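# Push the bottle upright into the gap in a row

## Task

Push the bottle (never grasping it between the fingers, never lifting or tipping it) into the empty slot in the row so it ends up standing upright by itself. All other items in the row must stay where they were, with no box or carton rotated beyond a small amount. The result only counts if it holds without the robot touching anything.

## Robot and tools

Robot: one Doosan M1013 arm with six joints (waist, shoulder, elbow, forearm roll, wrist pitch, wrist roll) and a Robotiq 2F-140 two-finger gripper. There is only this one arm, so every call carries a single row. The fingers point along the gripper's +z axis and close along its y axis. end_effector_position is the point between the pads when they are closed; closed fingertips stick out about 33 mm past it, fully open ones about 9 mm. Closing also pushes the tips roughly 24 mm farther from the arm, so keep that clearance above the table.

Frames: results report the gripper in the scene frame, metres, origin on the table top under the arm's base, +z up, +y to the left when facing +x. Orientation is end_effector_quat_wxyz; velocities are in m/s and rad/s. The reported hand position can be off, more so at long reach, and the base may be slightly tilted relative to the table.

The row (used by execute_actions and move): exactly 9 numbers, each in [-1, 1], in this order: dx, dy, dz, rx, ry, rz, position, force_limit, speed. The first six are an offset, not a pose: they are expressed in the gripper's own axes and measured from the gripper pose shown in the most recent result that includes it (before any such result in the scene, or for a second call in the same reply, from where the robot is when the action begins). Scale: 1.0 equals 0.6 m for dx, dy, dz and 180 degrees for the rotation; rx, ry, rz form one rotation vector. Several rows in one action are each offsets from that same base pose, not chained. All zeros is not a pause: it pulls the gripper back to the base pose. The last three numbers are absolute finger settings: position +1 is fully open (140 mm), about -0.8 is where the pads touch, -1 closes until blocked; force_limit runs about 14 N at -1, 60 N at 0, 107 N at +1; speed of the finger gap about 30 mm/s at -1, 140 at 0, 250 at +1. For this task the bottle must be pushed, not gripped, so fingers closed (pads touching) make a good blunt pusher.

Tools:
- execute_actions: actions is a list holding one action, one wait, or nothing. {"actions": []} just returns the state. An action is {"rows": [[9 numbers], ...], "steps": n} with 1 to 15 rows and steps up to 15 (default 15), each step 1/30 s; one row per step, the final row repeated if rows run out. A wait is {"steps": n}, up to 300, counted from the previous result, so reply time is included. Optional pictures (boolean). A rejected call sends nothing.
- move: target is one 9-number row (same offset rules); speed in m/s, 0.002 to 0.5, default 0.25, rotation capped at twice that in rad/s. It drives a straight path lasting 0.5 to 10 s (longer paths are cut off at 10 s). It does not brake for obstacles, and the hand may lag, drift or overshoot speed, especially with the arm nearly straight. Finger values are sent at the start. The extra "move:" line reports the ending (done, off_target, moving, held, fault) and limits (paced = pose clipped; held = some steps blocked, after which the arm can jump fast), plus distance to target.
- wait: seconds 0 to 10; nothing new is sent.
- zoom_image: camera (cam_head_left, cam_head_right or cam_wrist) and region [x0, y0, x1, y1] in pixels, at most 504 by 504; images are 896x504, origin top-left.
- read_manual: licence texts only; no motion.
- finished_scene: scene = the number of the current scene; ends it for good and reports success.

Motion limits: each step the commanded pose is clipped to within 70 mm and 16 degrees of the measured pose; position has priority over orientation. After an action the arm continues only toward the last clipped pose, so large offsets need several calls; check the result pose. "Hand target" shows where the controller is currently heading. A "pose unreachable" line and HELD marks mean the clearance check altered or dropped the command (the mount counts as arm).

Results: pose and velocities, joint positions, joint torques (offset, scaled, noisy; they change at rest only with contact or load), position_measured in counts (3 open, 230 pads met, not linear), and object_status: 0 moving, 1 blocked while opening, 2 blocked while closing (holding something), 3 reached the target or pads met.

Dangers: the arm is stiff. A contact torque over a joint's load limit (waist and shoulder 306, elbow 144, wrist joints 40.5 N m) or any external force of 144 N stops the arm for 10 s and drops the rest of the call. Commanding even slightly past a firm contact can trigger this. Approach slowly, push with small offsets, and keep the push low on the bottle so it slides rather than tips. Watch that neighbouring boxes and cartons are not shoved or rotated, and that nothing leaves the table. Occasional random nudges may move loose objects. Long holding under load heats motors (MOTOR HOT, then OVER-TEMPERATURE FAULT brakes the arm). Time spent thinking lets the simulation run. Before ending, retract the gripper and confirm on the cameras that the bottle stands in the gap unaided.

Each tool is called after "Request:" by a JSON object that holds its "op" and its "data", one argument or row to a line.

## Session

I'll start by looking at the current state of the scene.

Request:
{"op": "execute_actions", "data": {
  "actions": []
}}

Scene clock: 0.00 s of 4500.00 s.
end_effector_position=(+0.6150, +0.5137, +0.2907) position_measured=3 object_status=3 end_effector_quat_wxyz=(+0.433, +0.321, +0.601, +0.590) end_effector_velocity=(-0.000, -0.000, -0.000) end_effector_angular_velocity=(-0.000, +0.001, +0.000)
Joint positions: [ 0.794  0.315  2.277 -2.756  1.137  2.796]
Joint velocities: [ 0.    -0.     0.001  0.    -0.    -0.   ]
Joint torques (N m, as the joint torque sensors report them, + toward a larger angle): no reading
Hand target: +0.615, +0.514, +0.291; +0.433, +0.321, +0.601, +0.590

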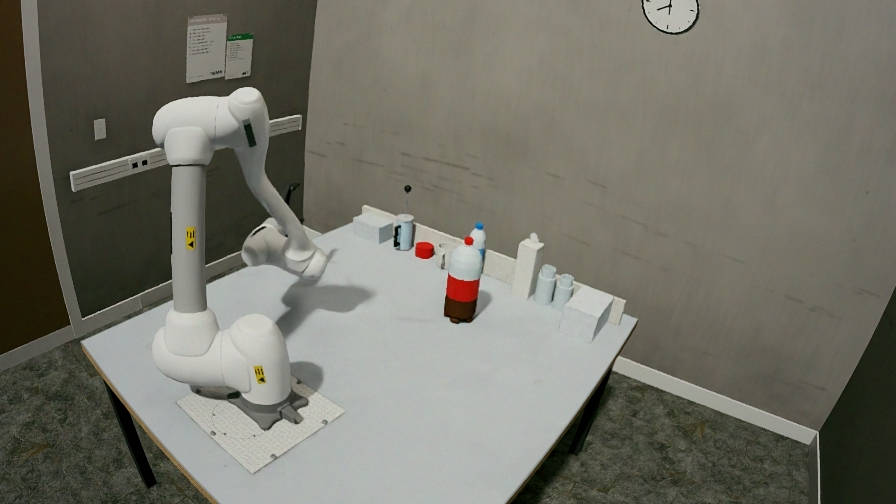

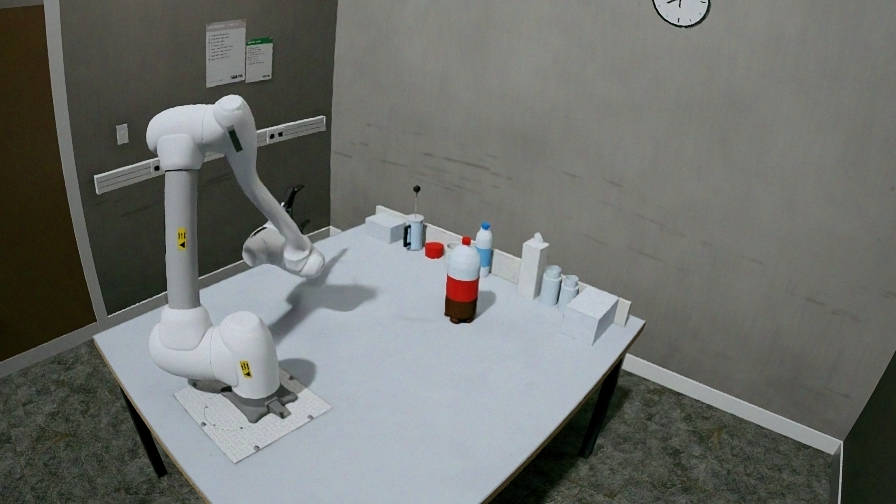

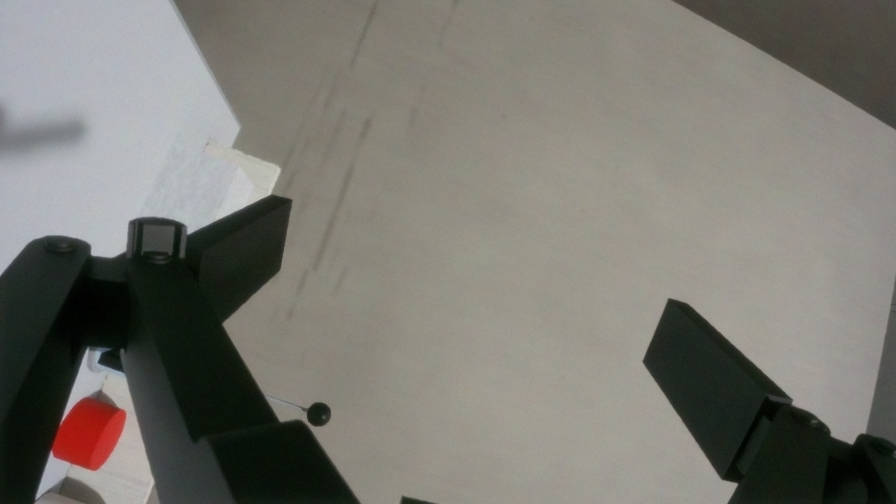

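Request:
{"op": "zoom_image", "data": {
  "camera": "cam_head_left",
  "region": [330, 170, 650, 350]
}}

Request:
{"op": "zoom_image", "data": {
  "camera": "cam_head_right",
  "region": [340, 170, 660, 350]
}}

Region (330, 170, 650, 350) of cam_head_left's 896x504 image, scaled by 1.575, with more detail than that image has; it fills the top 284 rows of this view, and the rest is white.

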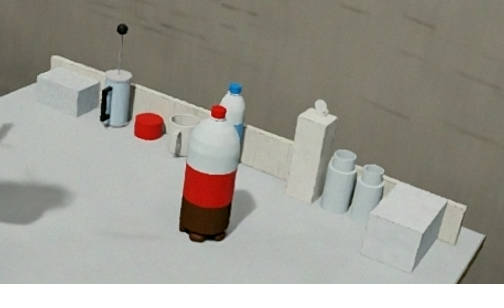

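Region (340, 170, 660, 350) of cam_head_right's 896x504 image, scaled by 1.575, with more detail than that image has; it fills the top 284 rows of this view, and the rest is white.

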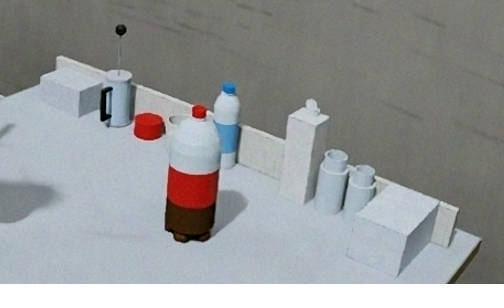

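Request:
{"op": "zoom_image", "data": {
  "camera": "cam_head_left",
  "region": [60, 70, 400, 490]
}}

Request:
{"op": "zoom_image", "data": {
  "camera": "cam_head_left",
  "region": [420, 210, 580, 340]
}}

Request:
{"op": "zoom_image", "data": {
  "camera": "cam_head_right",
  "region": [420, 210, 580, 340]
}}

Region (60, 70, 400, 490) of cam_head_left's 896x504 image, scaled by 1.200, with more detail than that image has; it fills the left 408 columns of this view, and the rest is white.

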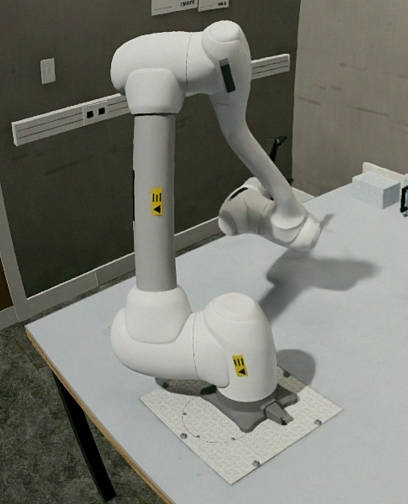

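Region (420, 210, 580, 340) of cam_head_left's 896x504 image, scaled by 3.150, with more detail than that image has; it fills the top 410 rows of this view, and the rest is white.

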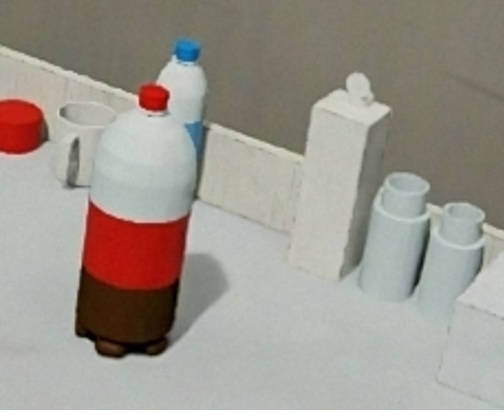

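Region (420, 210, 580, 340) of cam_head_right's 896x504 image, scaled by 3.150, with more detail than that image has; it fills the top 410 rows of this view, and the rest is white.

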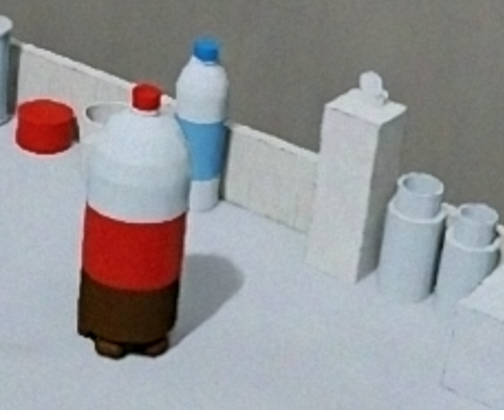

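Request:
{"op": "zoom_image", "data": {
  "camera": "cam_wrist",
  "region": [120, 170, 320, 370]
}}

Request:
{"op": "zoom_image", "data": {
  "camera": "cam_wrist",
  "region": [620, 280, 844, 504]
}}

Region (120, 170, 320, 370) of cam_wrist's 896x504 image, scaled by 2.520, with more detail than that image has.

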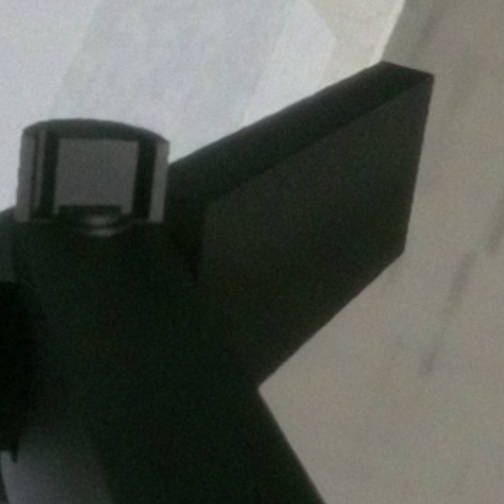

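Region (620, 280, 844, 504) of cam_wrist's 896x504 image, scaled by 2.250, with more detail than that image has.

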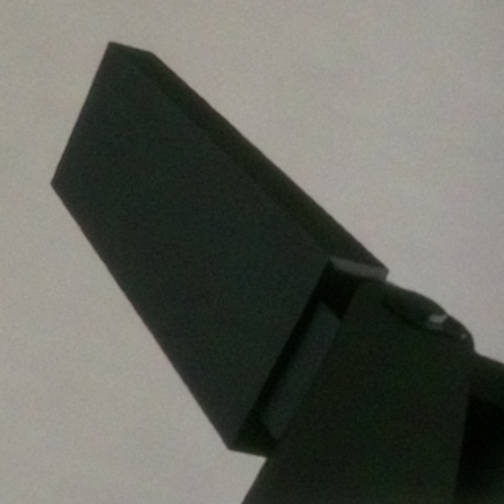

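Request:
{"op": "zoom_image", "data": {
  "camera": "cam_head_left",
  "region": [160, 340, 360, 504]
}}

Request:
{"op": "zoom_image", "data": {
  "camera": "cam_head_left",
  "region": [500, 230, 680, 380]
}}

Request:
{"op": "zoom_image", "data": {
  "camera": "cam_head_left",
  "region": [280, 170, 460, 290]
}}

Region (160, 340, 360, 504) of cam_head_left's 896x504 image, scaled by 2.520, with more detail than that image has; it fills the top 413 rows of this view, and the rest is white.

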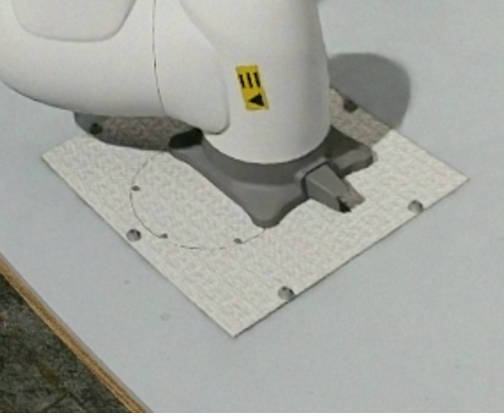

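Region (500, 230, 680, 380) of cam_head_left's 896x504 image, scaled by 2.800, with more detail than that image has.

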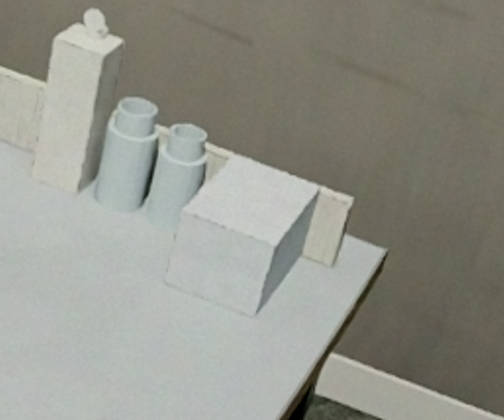

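Region (280, 170, 460, 290) of cam_head_left's 896x504 image, scaled by 2.800, with more detail than that image has.

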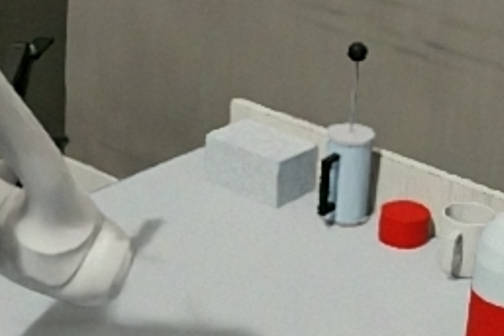

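Request:
{"op": "move", "data": {
  "target": [-0.9472, -0.4648, -0.4567, 0.1955, -0.1053, 0.0709, -1, 0, 1],
  "speed": 0.3
}}

Scene clock: 122.77 s of 4500.00 s.
end_effector_position=(+0.6413, -0.1402, +0.0750) position_measured=233 object_status=3 end_effector_quat_wxyz=(+0.340, +0.591, +0.633, +0.366) end_effector_velocity=(+0.001, -0.001, +0.000) end_effector_angular_velocity=(-0.001, +0.000, +0.001)
Joint positions: [-0.521  0.26   2.466 -3.947  0.733  3.483]
Joint velocities: [-0.001  0.001 -0.003 -0.004 -0.001  0.002]
Joint torques (N m, as the joint torque sensors report them, + toward a larger angle): [ -1.17 -49.4  -20.66  -0.47   2.1   -0.21]
Hand target: +0.641, -0.140, +0.075; +0.340, +0.591, +0.633, +0.366
Off the commanded pose: 0.002 m, 0 deg.
After step 90, 117.00 s passed at rest.
move: done

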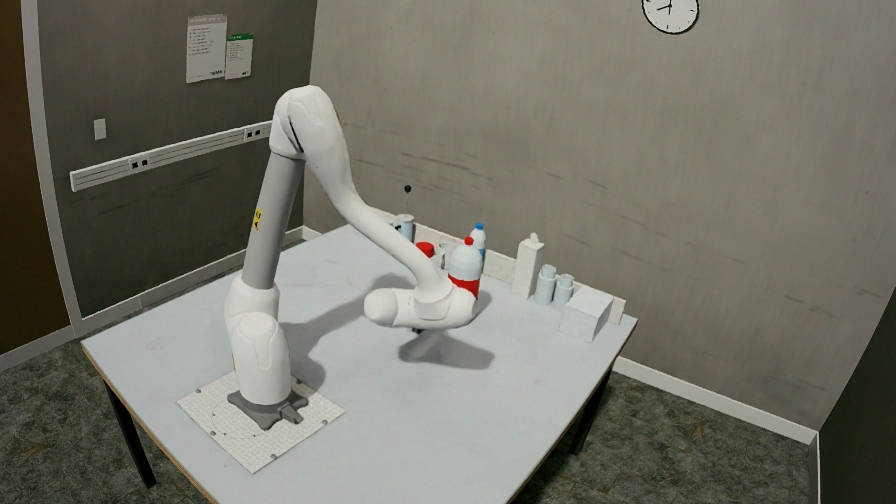

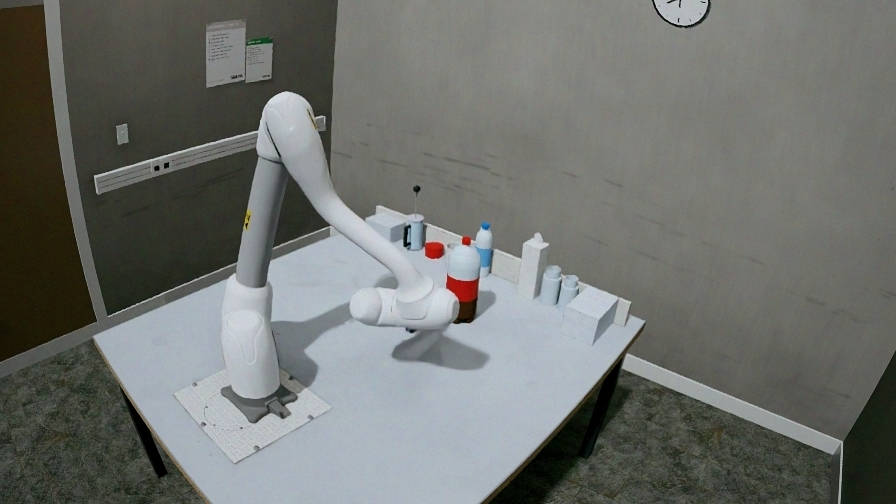

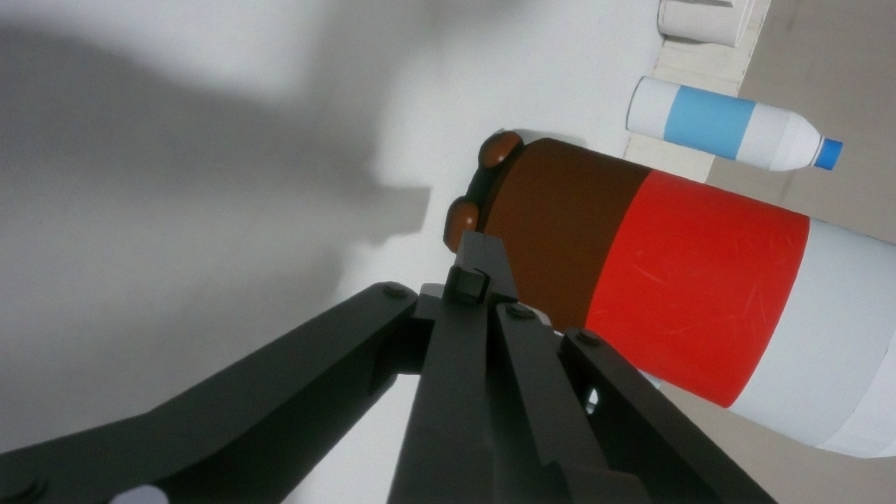

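Request:
{"op": "zoom_image", "data": {
  "camera": "cam_wrist",
  "region": [420, 0, 896, 476]
}}

Request:
{"op": "zoom_image", "data": {
  "camera": "cam_wrist",
  "region": [420, 110, 660, 350]
}}

Region (420, 0, 896, 476) of cam_wrist's 896x504 image, scaled by 1.059, with more detail than that image has.

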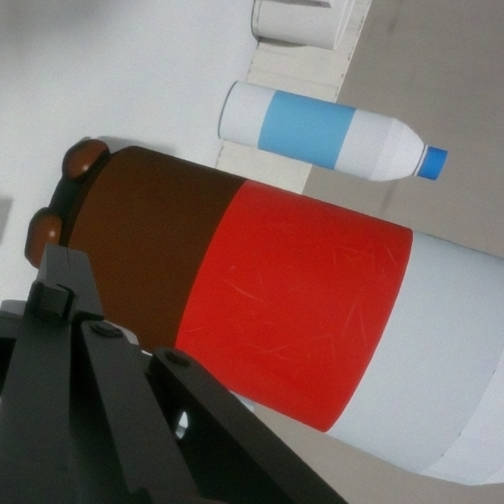

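Region (420, 110, 660, 350) of cam_wrist's 896x504 image, scaled by 2.100, with more detail than that image has.

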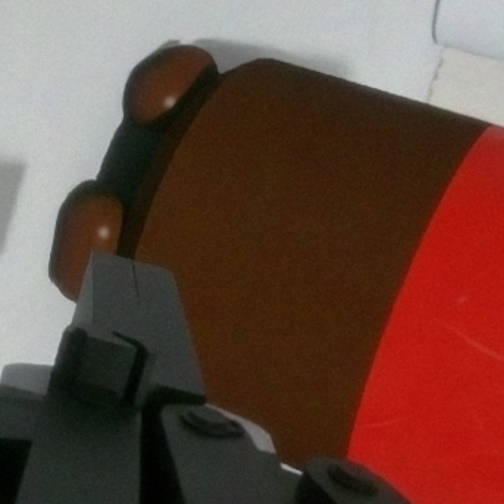

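Request:
{"op": "move", "data": {
  "target": [-0.002, 0.0069, 0.1019, 0, 0, 0, -1, 0, 1],
  "speed": 0.12
}}

Scene clock: 205.43 s of 4500.00 s.
end_effector_position=(+0.6962, -0.1375, +0.0481) position_measured=233 object_status=3 end_effector_quat_wxyz=(+0.340, +0.591, +0.633, +0.366) end_effector_velocity=(+0.000, +0.001, -0.001) end_effector_angular_velocity=(+0.000, +0.001, +0.000)
Joint positions: [-0.453  0.367  2.384 -3.843  0.734  3.427]
Joint velocities: [ 0.002  0.001 -0.     0.002 -0.    -0.001]
Joint torques (N m, as the joint torque sensors report them, + toward a larger angle): [  0.99 -60.54 -20.85  -0.78   1.69  -0.01]
Hand target: +0.696, -0.138, +0.048; +0.340, +0.591, +0.633, +0.366
Off the commanded pose: 0.000 m, 0 deg.
After step 90, 78.80 s passed at rest.
move: done

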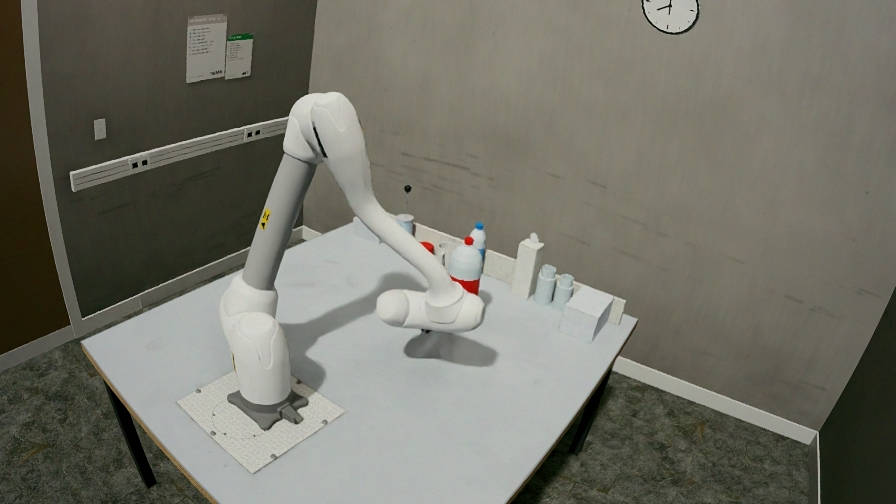

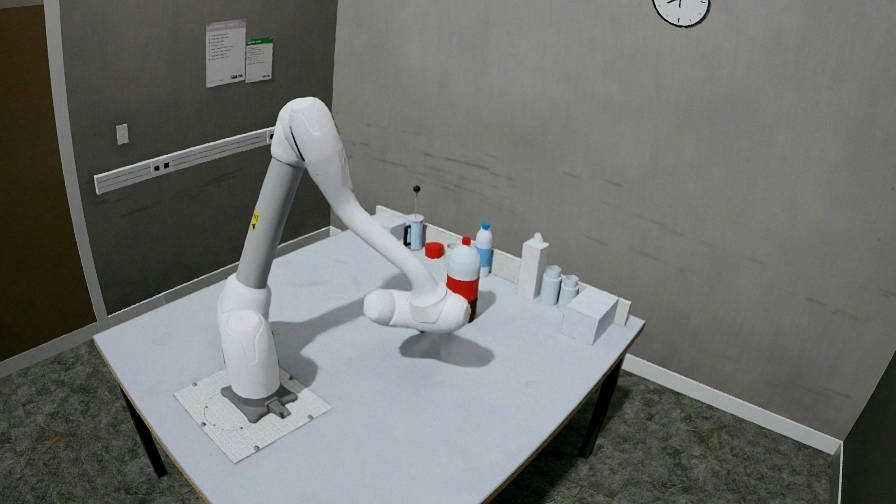

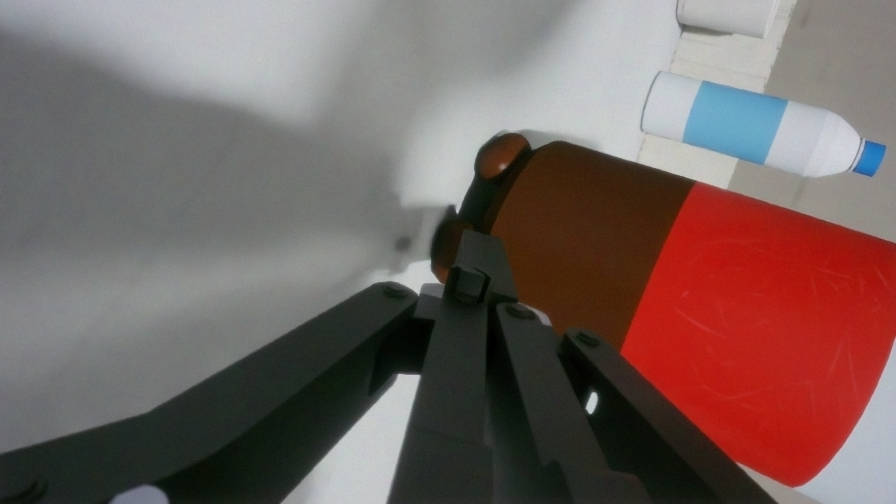

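Request:
{"op": "zoom_image", "data": {
  "camera": "cam_wrist",
  "region": [392, 0, 896, 504]
}}

Request:
{"op": "zoom_image", "data": {
  "camera": "cam_wrist",
  "region": [380, 110, 620, 350]
}}

Region (392, 0, 896, 504) of cam_wrist's 896x504 image, scaled by 1.000.

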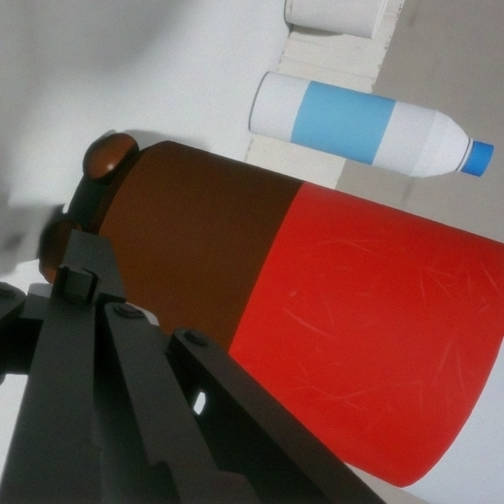

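Region (380, 110, 620, 350) of cam_wrist's 896x504 image, scaled by 2.100, with more detail than that image has.

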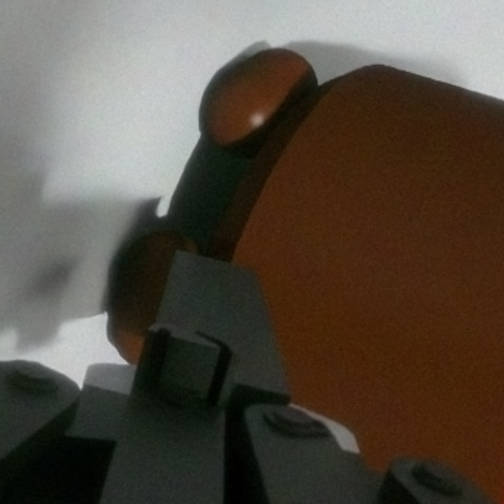

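Request:
{"op": "move", "data": {
  "target": [0, 0.0917, 0.1588, 0, 0, 0, -1, 0, 1],
  "speed": 0.045
}}

Scene clock: 236.77 s of 4500.00 s.
end_effector_position=(+0.8059, -0.1299, +0.0482) position_measured=233 object_status=3 end_effector_quat_wxyz=(+0.340, +0.591, +0.633, +0.366) end_effector_velocity=(-0.000, +0.000, -0.001) end_effector_angular_velocity=(+0.001, +0.002, -0.000)
Joint positions: [-0.351  0.458  2.194 -3.785  0.629  3.471]
Joint velocities: [ 0.     0.002 -0.     0.    -0.     0.   ]
Joint torques (N m, as the joint torque sensors report them, + toward a larger angle): [  0.14 -69.06 -25.14  -1.22   1.7   -0.11]
Hand target: +0.806, -0.130, +0.048; +0.340, +0.591, +0.633, +0.366
Off the commanded pose: 0.000 m, 0 deg.
After step 90, 25.60 s passed at rest.
move: done

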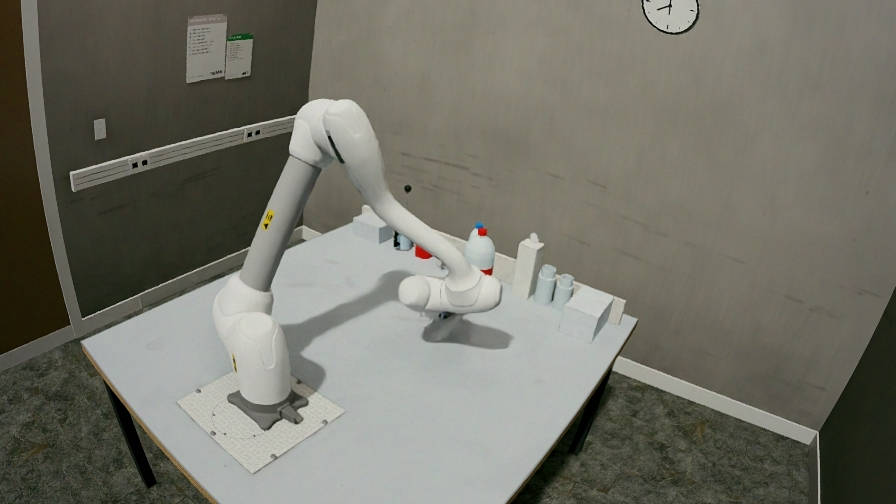

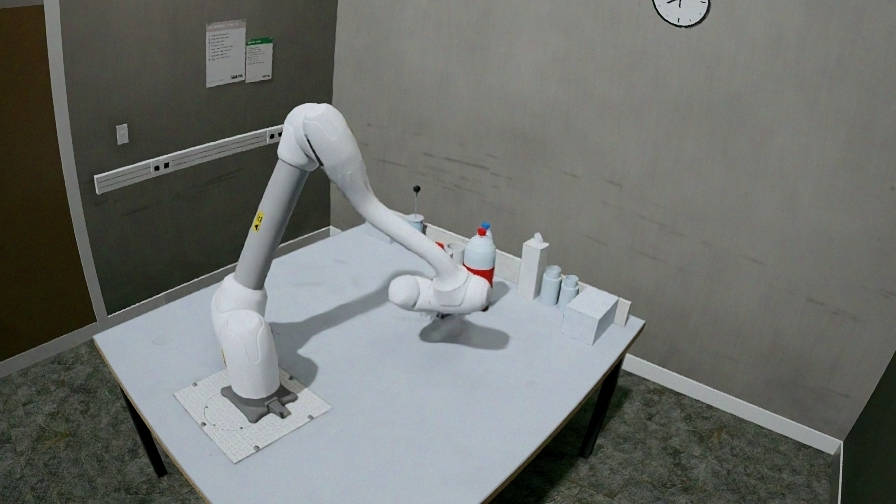

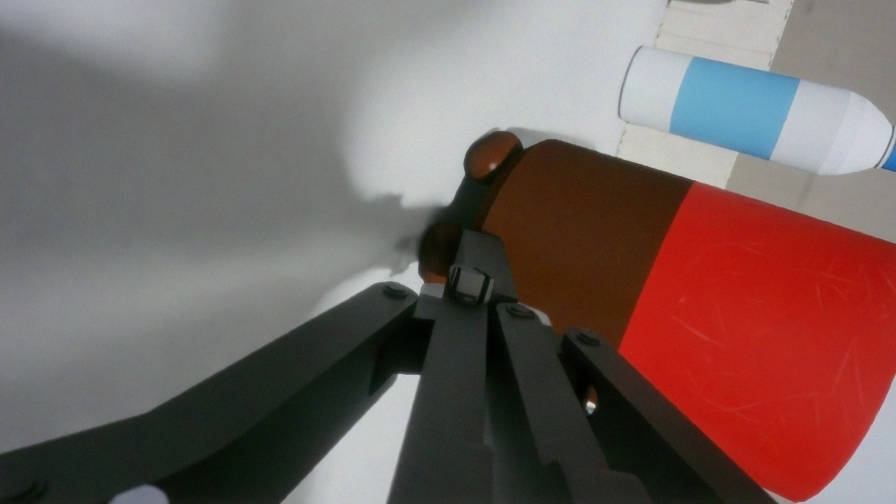

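Request:
{"op": "move", "data": {
  "target": [0, 0.1083, 0.1876, 0, 0, 0, -1, 0, 1],
  "speed": 0.06
}}

Scene clock: 257.97 s of 4500.00 s.
end_effector_position=(+0.9356, -0.1210, +0.0483) position_measured=233 object_status=3 end_effector_quat_wxyz=(+0.340, +0.591, +0.633, +0.366) end_effector_velocity=(+0.001, +0.000, +0.000) end_effector_angular_velocity=(+0.000, -0.000, -0.000)
Joint positions: [-0.271  0.575  1.95  -3.783  0.502  3.55 ]
Joint velocities: [ 0.001  0.001 -0.001  0.    -0.001  0.001]
Joint torques (N m, as the joint torque sensors report them, + toward a larger angle): [ -0.02 -85.86 -29.92  -1.46   1.87  -0.16]
Hand target: +0.936, -0.121, +0.048; +0.340, +0.591, +0.633, +0.366
Off the commanded pose: 0.000 m, 0 deg.
After step 90, 15.73 s passed at rest.
move: done

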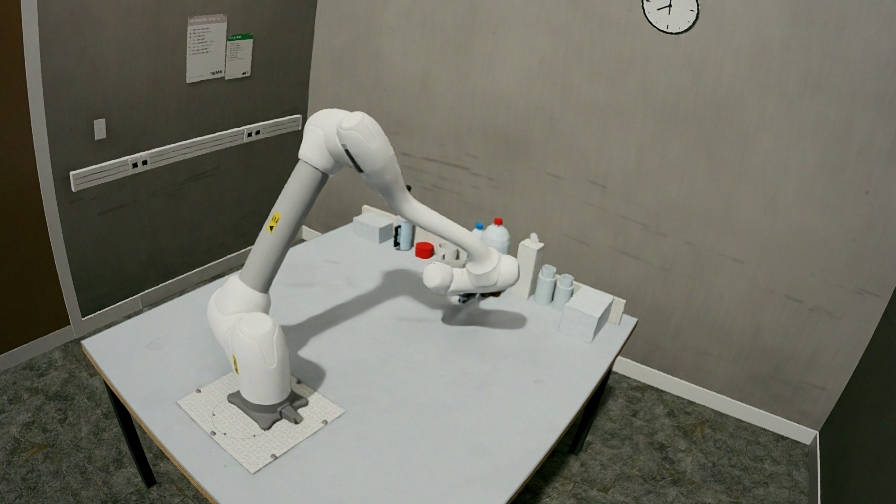

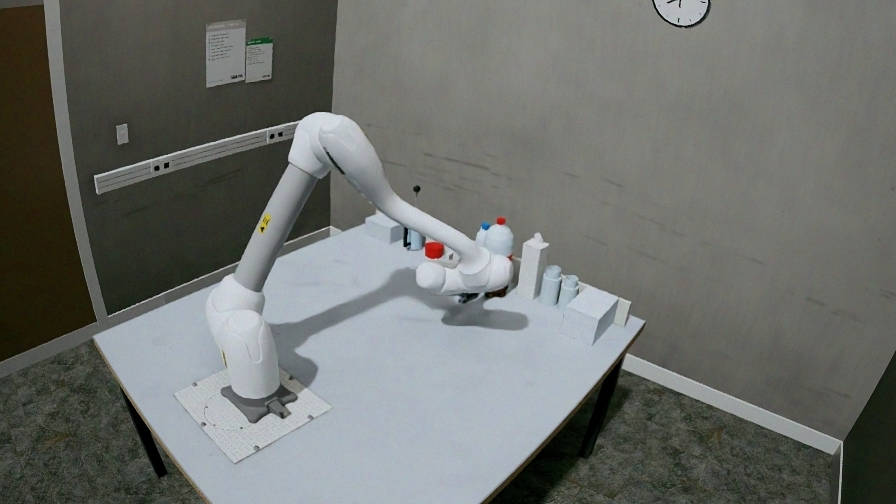

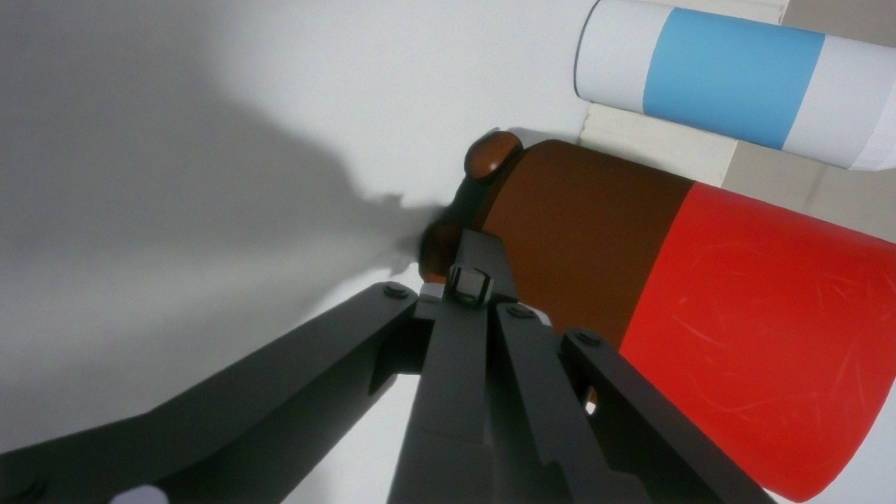

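Request:
{"op": "zoom_image", "data": {
  "camera": "cam_wrist",
  "region": [440, 0, 800, 240]
}}

Request:
{"op": "zoom_image", "data": {
  "camera": "cam_head_left",
  "region": [420, 210, 580, 340]
}}

Request:
{"op": "zoom_image", "data": {
  "camera": "cam_head_right",
  "region": [420, 210, 580, 340]
}}

Region (440, 0, 800, 240) of cam_wrist's 896x504 image, scaled by 1.400, with more detail than that image has.

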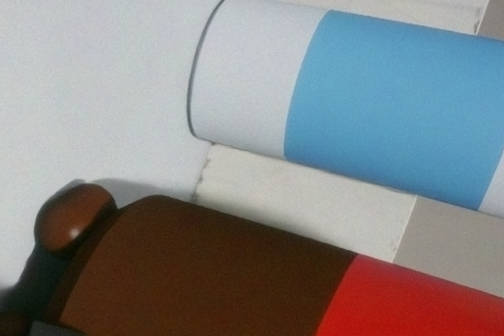

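Region (420, 210, 580, 340) of cam_head_left's 896x504 image, scaled by 3.150, with more detail than that image has; it fills the top 410 rows of this view, and the rest is white.

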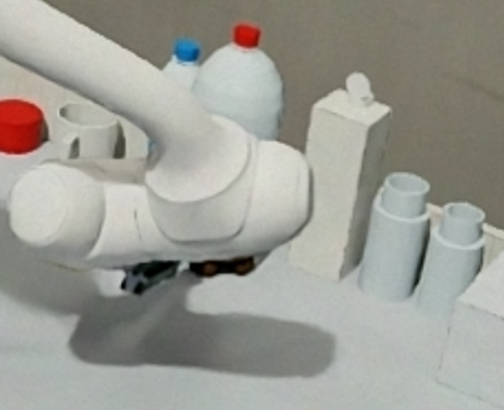

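Region (420, 210, 580, 340) of cam_head_right's 896x504 image, scaled by 3.150, with more detail than that image has; it fills the top 410 rows of this view, and the rest is white.

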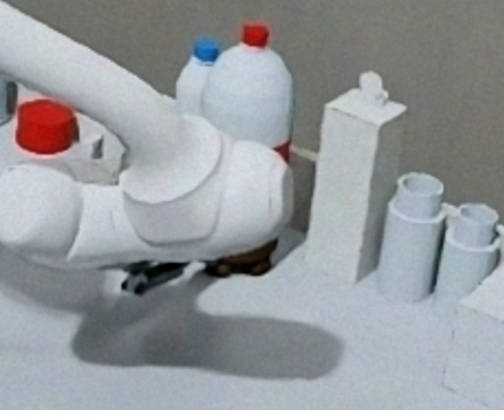

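Request:
{"op": "move", "data": {
  "target": [0, 0.0467, 0.0808, 0, 0, 0, -1, 0, 1],
  "speed": 0.05
}}

Scene clock: 308.77 s of 4500.00 s.
end_effector_position=(+0.9914, -0.1171, +0.0483) position_measured=233 object_status=3 end_effector_quat_wxyz=(+0.340, +0.591, +0.633, +0.366) end_effector_velocity=(+0.001, -0.000, +0.001) end_effector_angular_velocity=(+0.001, -0.001, -0.001)
Joint positions: [-0.245  0.63   1.836 -3.808  0.446  3.601]
Joint velocities: [-0.    -0.001 -0.002 -0.001 -0.     0.002]
Joint torques (N m, as the joint torque sensors report them, + toward a larger angle): [  1.08 -90.15 -31.59  -1.75   1.77  -0.37]
Hand target: +0.991, -0.117, +0.048; +0.340, +0.591, +0.633, +0.366
Off the commanded pose: 0.000 m, 0 deg.
After step 90, 46.37 s passed at rest.
move: done

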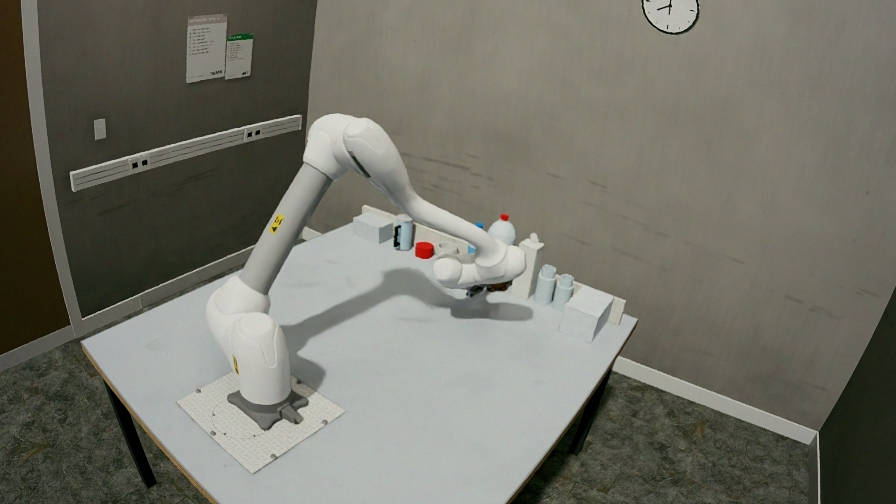

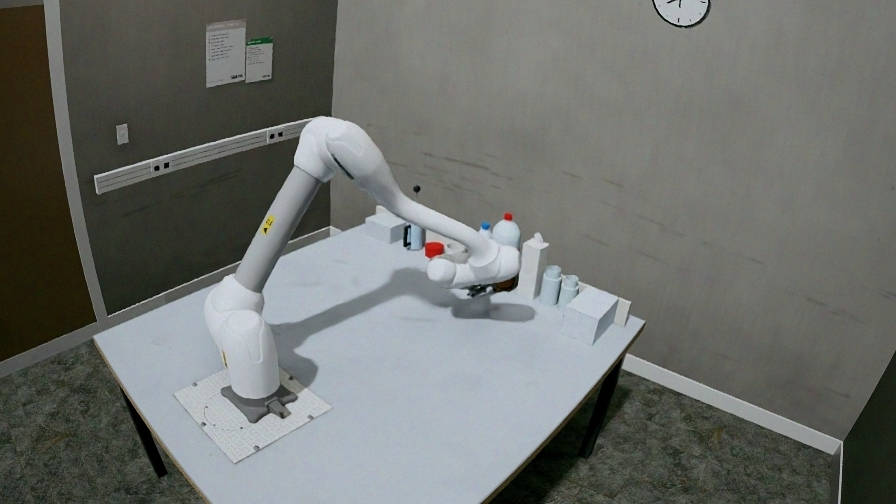

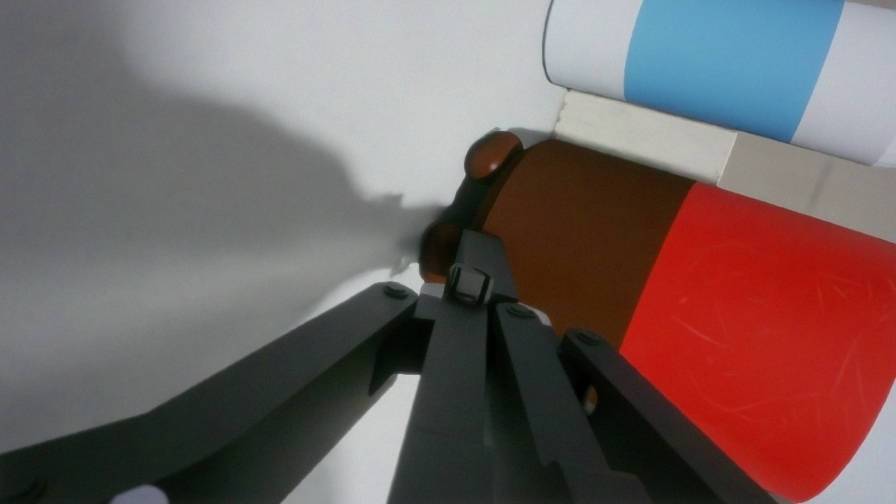

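Request:
{"op": "zoom_image", "data": {
  "camera": "cam_wrist",
  "region": [450, 40, 650, 200]
}}

Request:
{"op": "zoom_image", "data": {
  "camera": "cam_wrist",
  "region": [640, 80, 800, 220]
}}

Request:
{"op": "zoom_image", "data": {
  "camera": "cam_head_right",
  "region": [450, 200, 570, 310]
}}

Region (450, 40, 650, 200) of cam_wrist's 896x504 image, scaled by 2.520, with more detail than that image has; it fills the top 403 rows of this view, and the rest is white.

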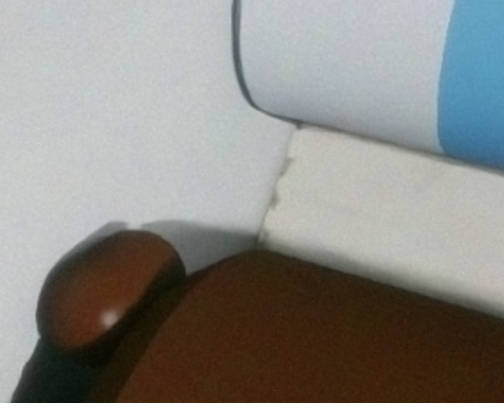

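Region (640, 80, 800, 220) of cam_wrist's 896x504 image, scaled by 3.150, with more detail than that image has; it fills the top 441 rows of this view, and the rest is white.

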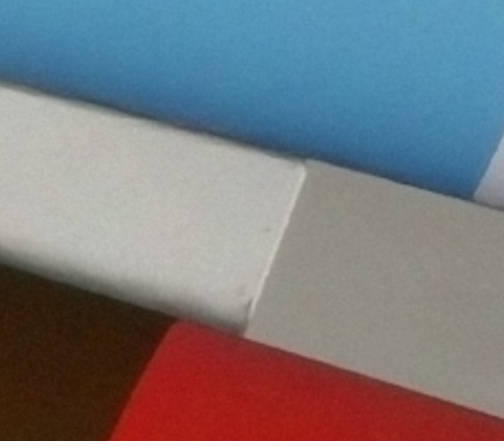

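Region (450, 200, 570, 310) of cam_head_right's 896x504 image, scaled by 4.200, with more detail than that image has; it fills the top 462 rows of this view, and the rest is white.

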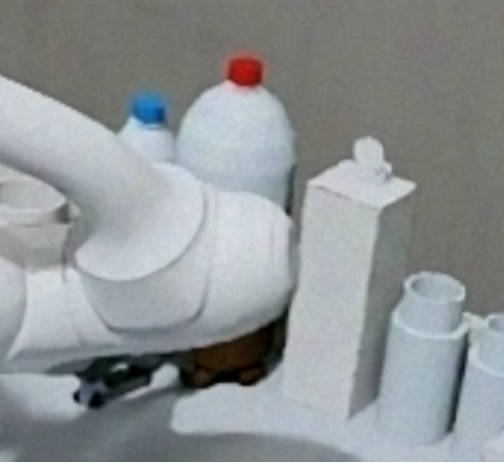

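Request:
{"op": "execute_actions", "data": {
  "actions": [
    {"rows": [[0,0.0003,0.0005,0,0,0,-1,0,1],[0,0.0007,0.0012,0,0,0,-1,0,1],[0,0.0011,0.0019,0,0,0,-1,0,1],[0,0.0015,0.0026,0,0,0,-1,0,1],[0,0.0019,0.0033,0,0,0,-1,0,1],[0,0.0023,0.0040,0,0,0,-1,0,1],[0,0.0027,0.0047,0,0,0,-1,0,1],[0,0.0031,0.0054,0,0,0,-1,0,1],[0,0.0035,0.0061,0,0,0,-1,0,1],[0,0.0039,0.0068,0,0,0,-1,0,1],[0,0.0042,0.0072,0,0,0,-1,0,1]], "steps": 15}
  ]
}}

Scene clock: 369.10 s of 4500.00 s.
end_effector_position=(+0.9963, -0.1168, +0.0484) position_measured=233 object_status=3 end_effector_quat_wxyz=(+0.340, +0.591, +0.633, +0.366) end_effector_velocity=(+0.002, +0.000, +0.001) end_effector_angular_velocity=(+0.002, -0.001, -0.001)
Joint positions: [-0.243  0.635  1.826 -3.811  0.441  3.606]
Joint velocities: [ 0.001  0.001 -0.004 -0.001 -0.002  0.004]
Joint torques (N m, as the joint torque sensors report them, + toward a larger angle): [  1.07 -88.99 -30.08  -1.83   1.79  -0.43]
Hand target: +0.996, -0.117, +0.048; +0.340, +0.591, +0.633, +0.366
Off the commanded pose: 0.000 m, 0 deg.
Steps of this call (steps 1 to 90: nothing new was sent; then 56.83 s passed at rest; steps 91 to 105: all 15 steps of this action). Readings (end_effector_position | what the end effector reports):
91: (+0.9915, -0.1171, +0.0484) | position_measured=233 object_status=3
92: (+0.9916, -0.1171, +0.0484) | position_measured=233 object_status=3
94: (+0.9922, -0.1170, +0.0484) | position_measured=233 object_status=3
98: (+0.9941, -0.1169, +0.0483) | position_measured=233 object_status=3
105: the state above

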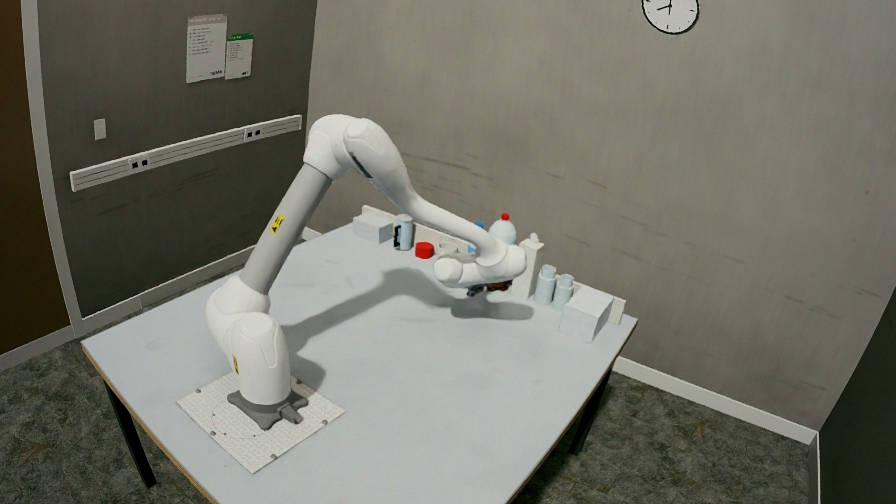

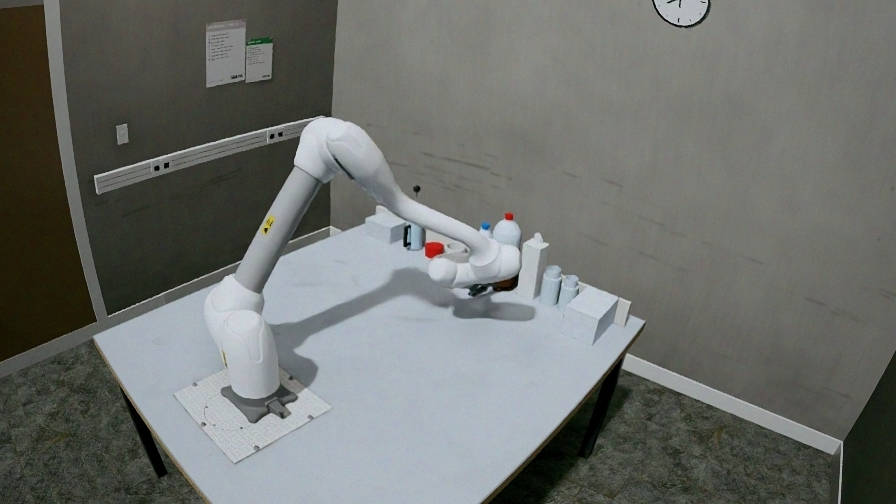

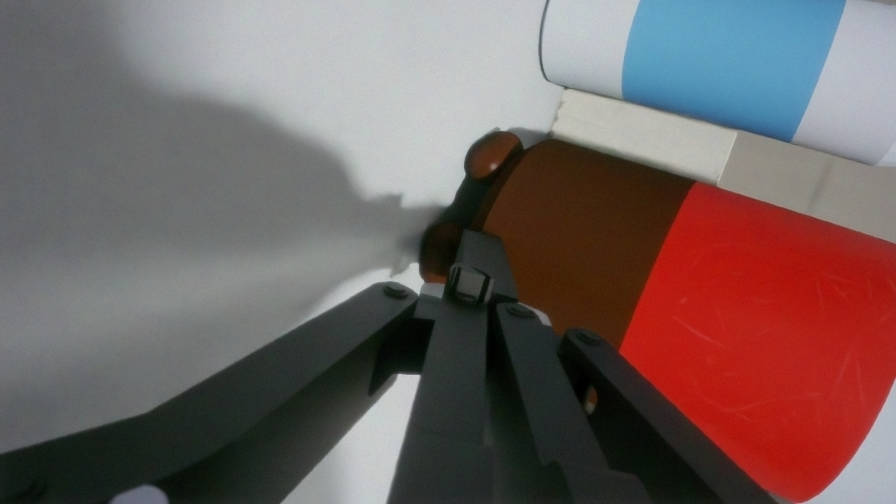

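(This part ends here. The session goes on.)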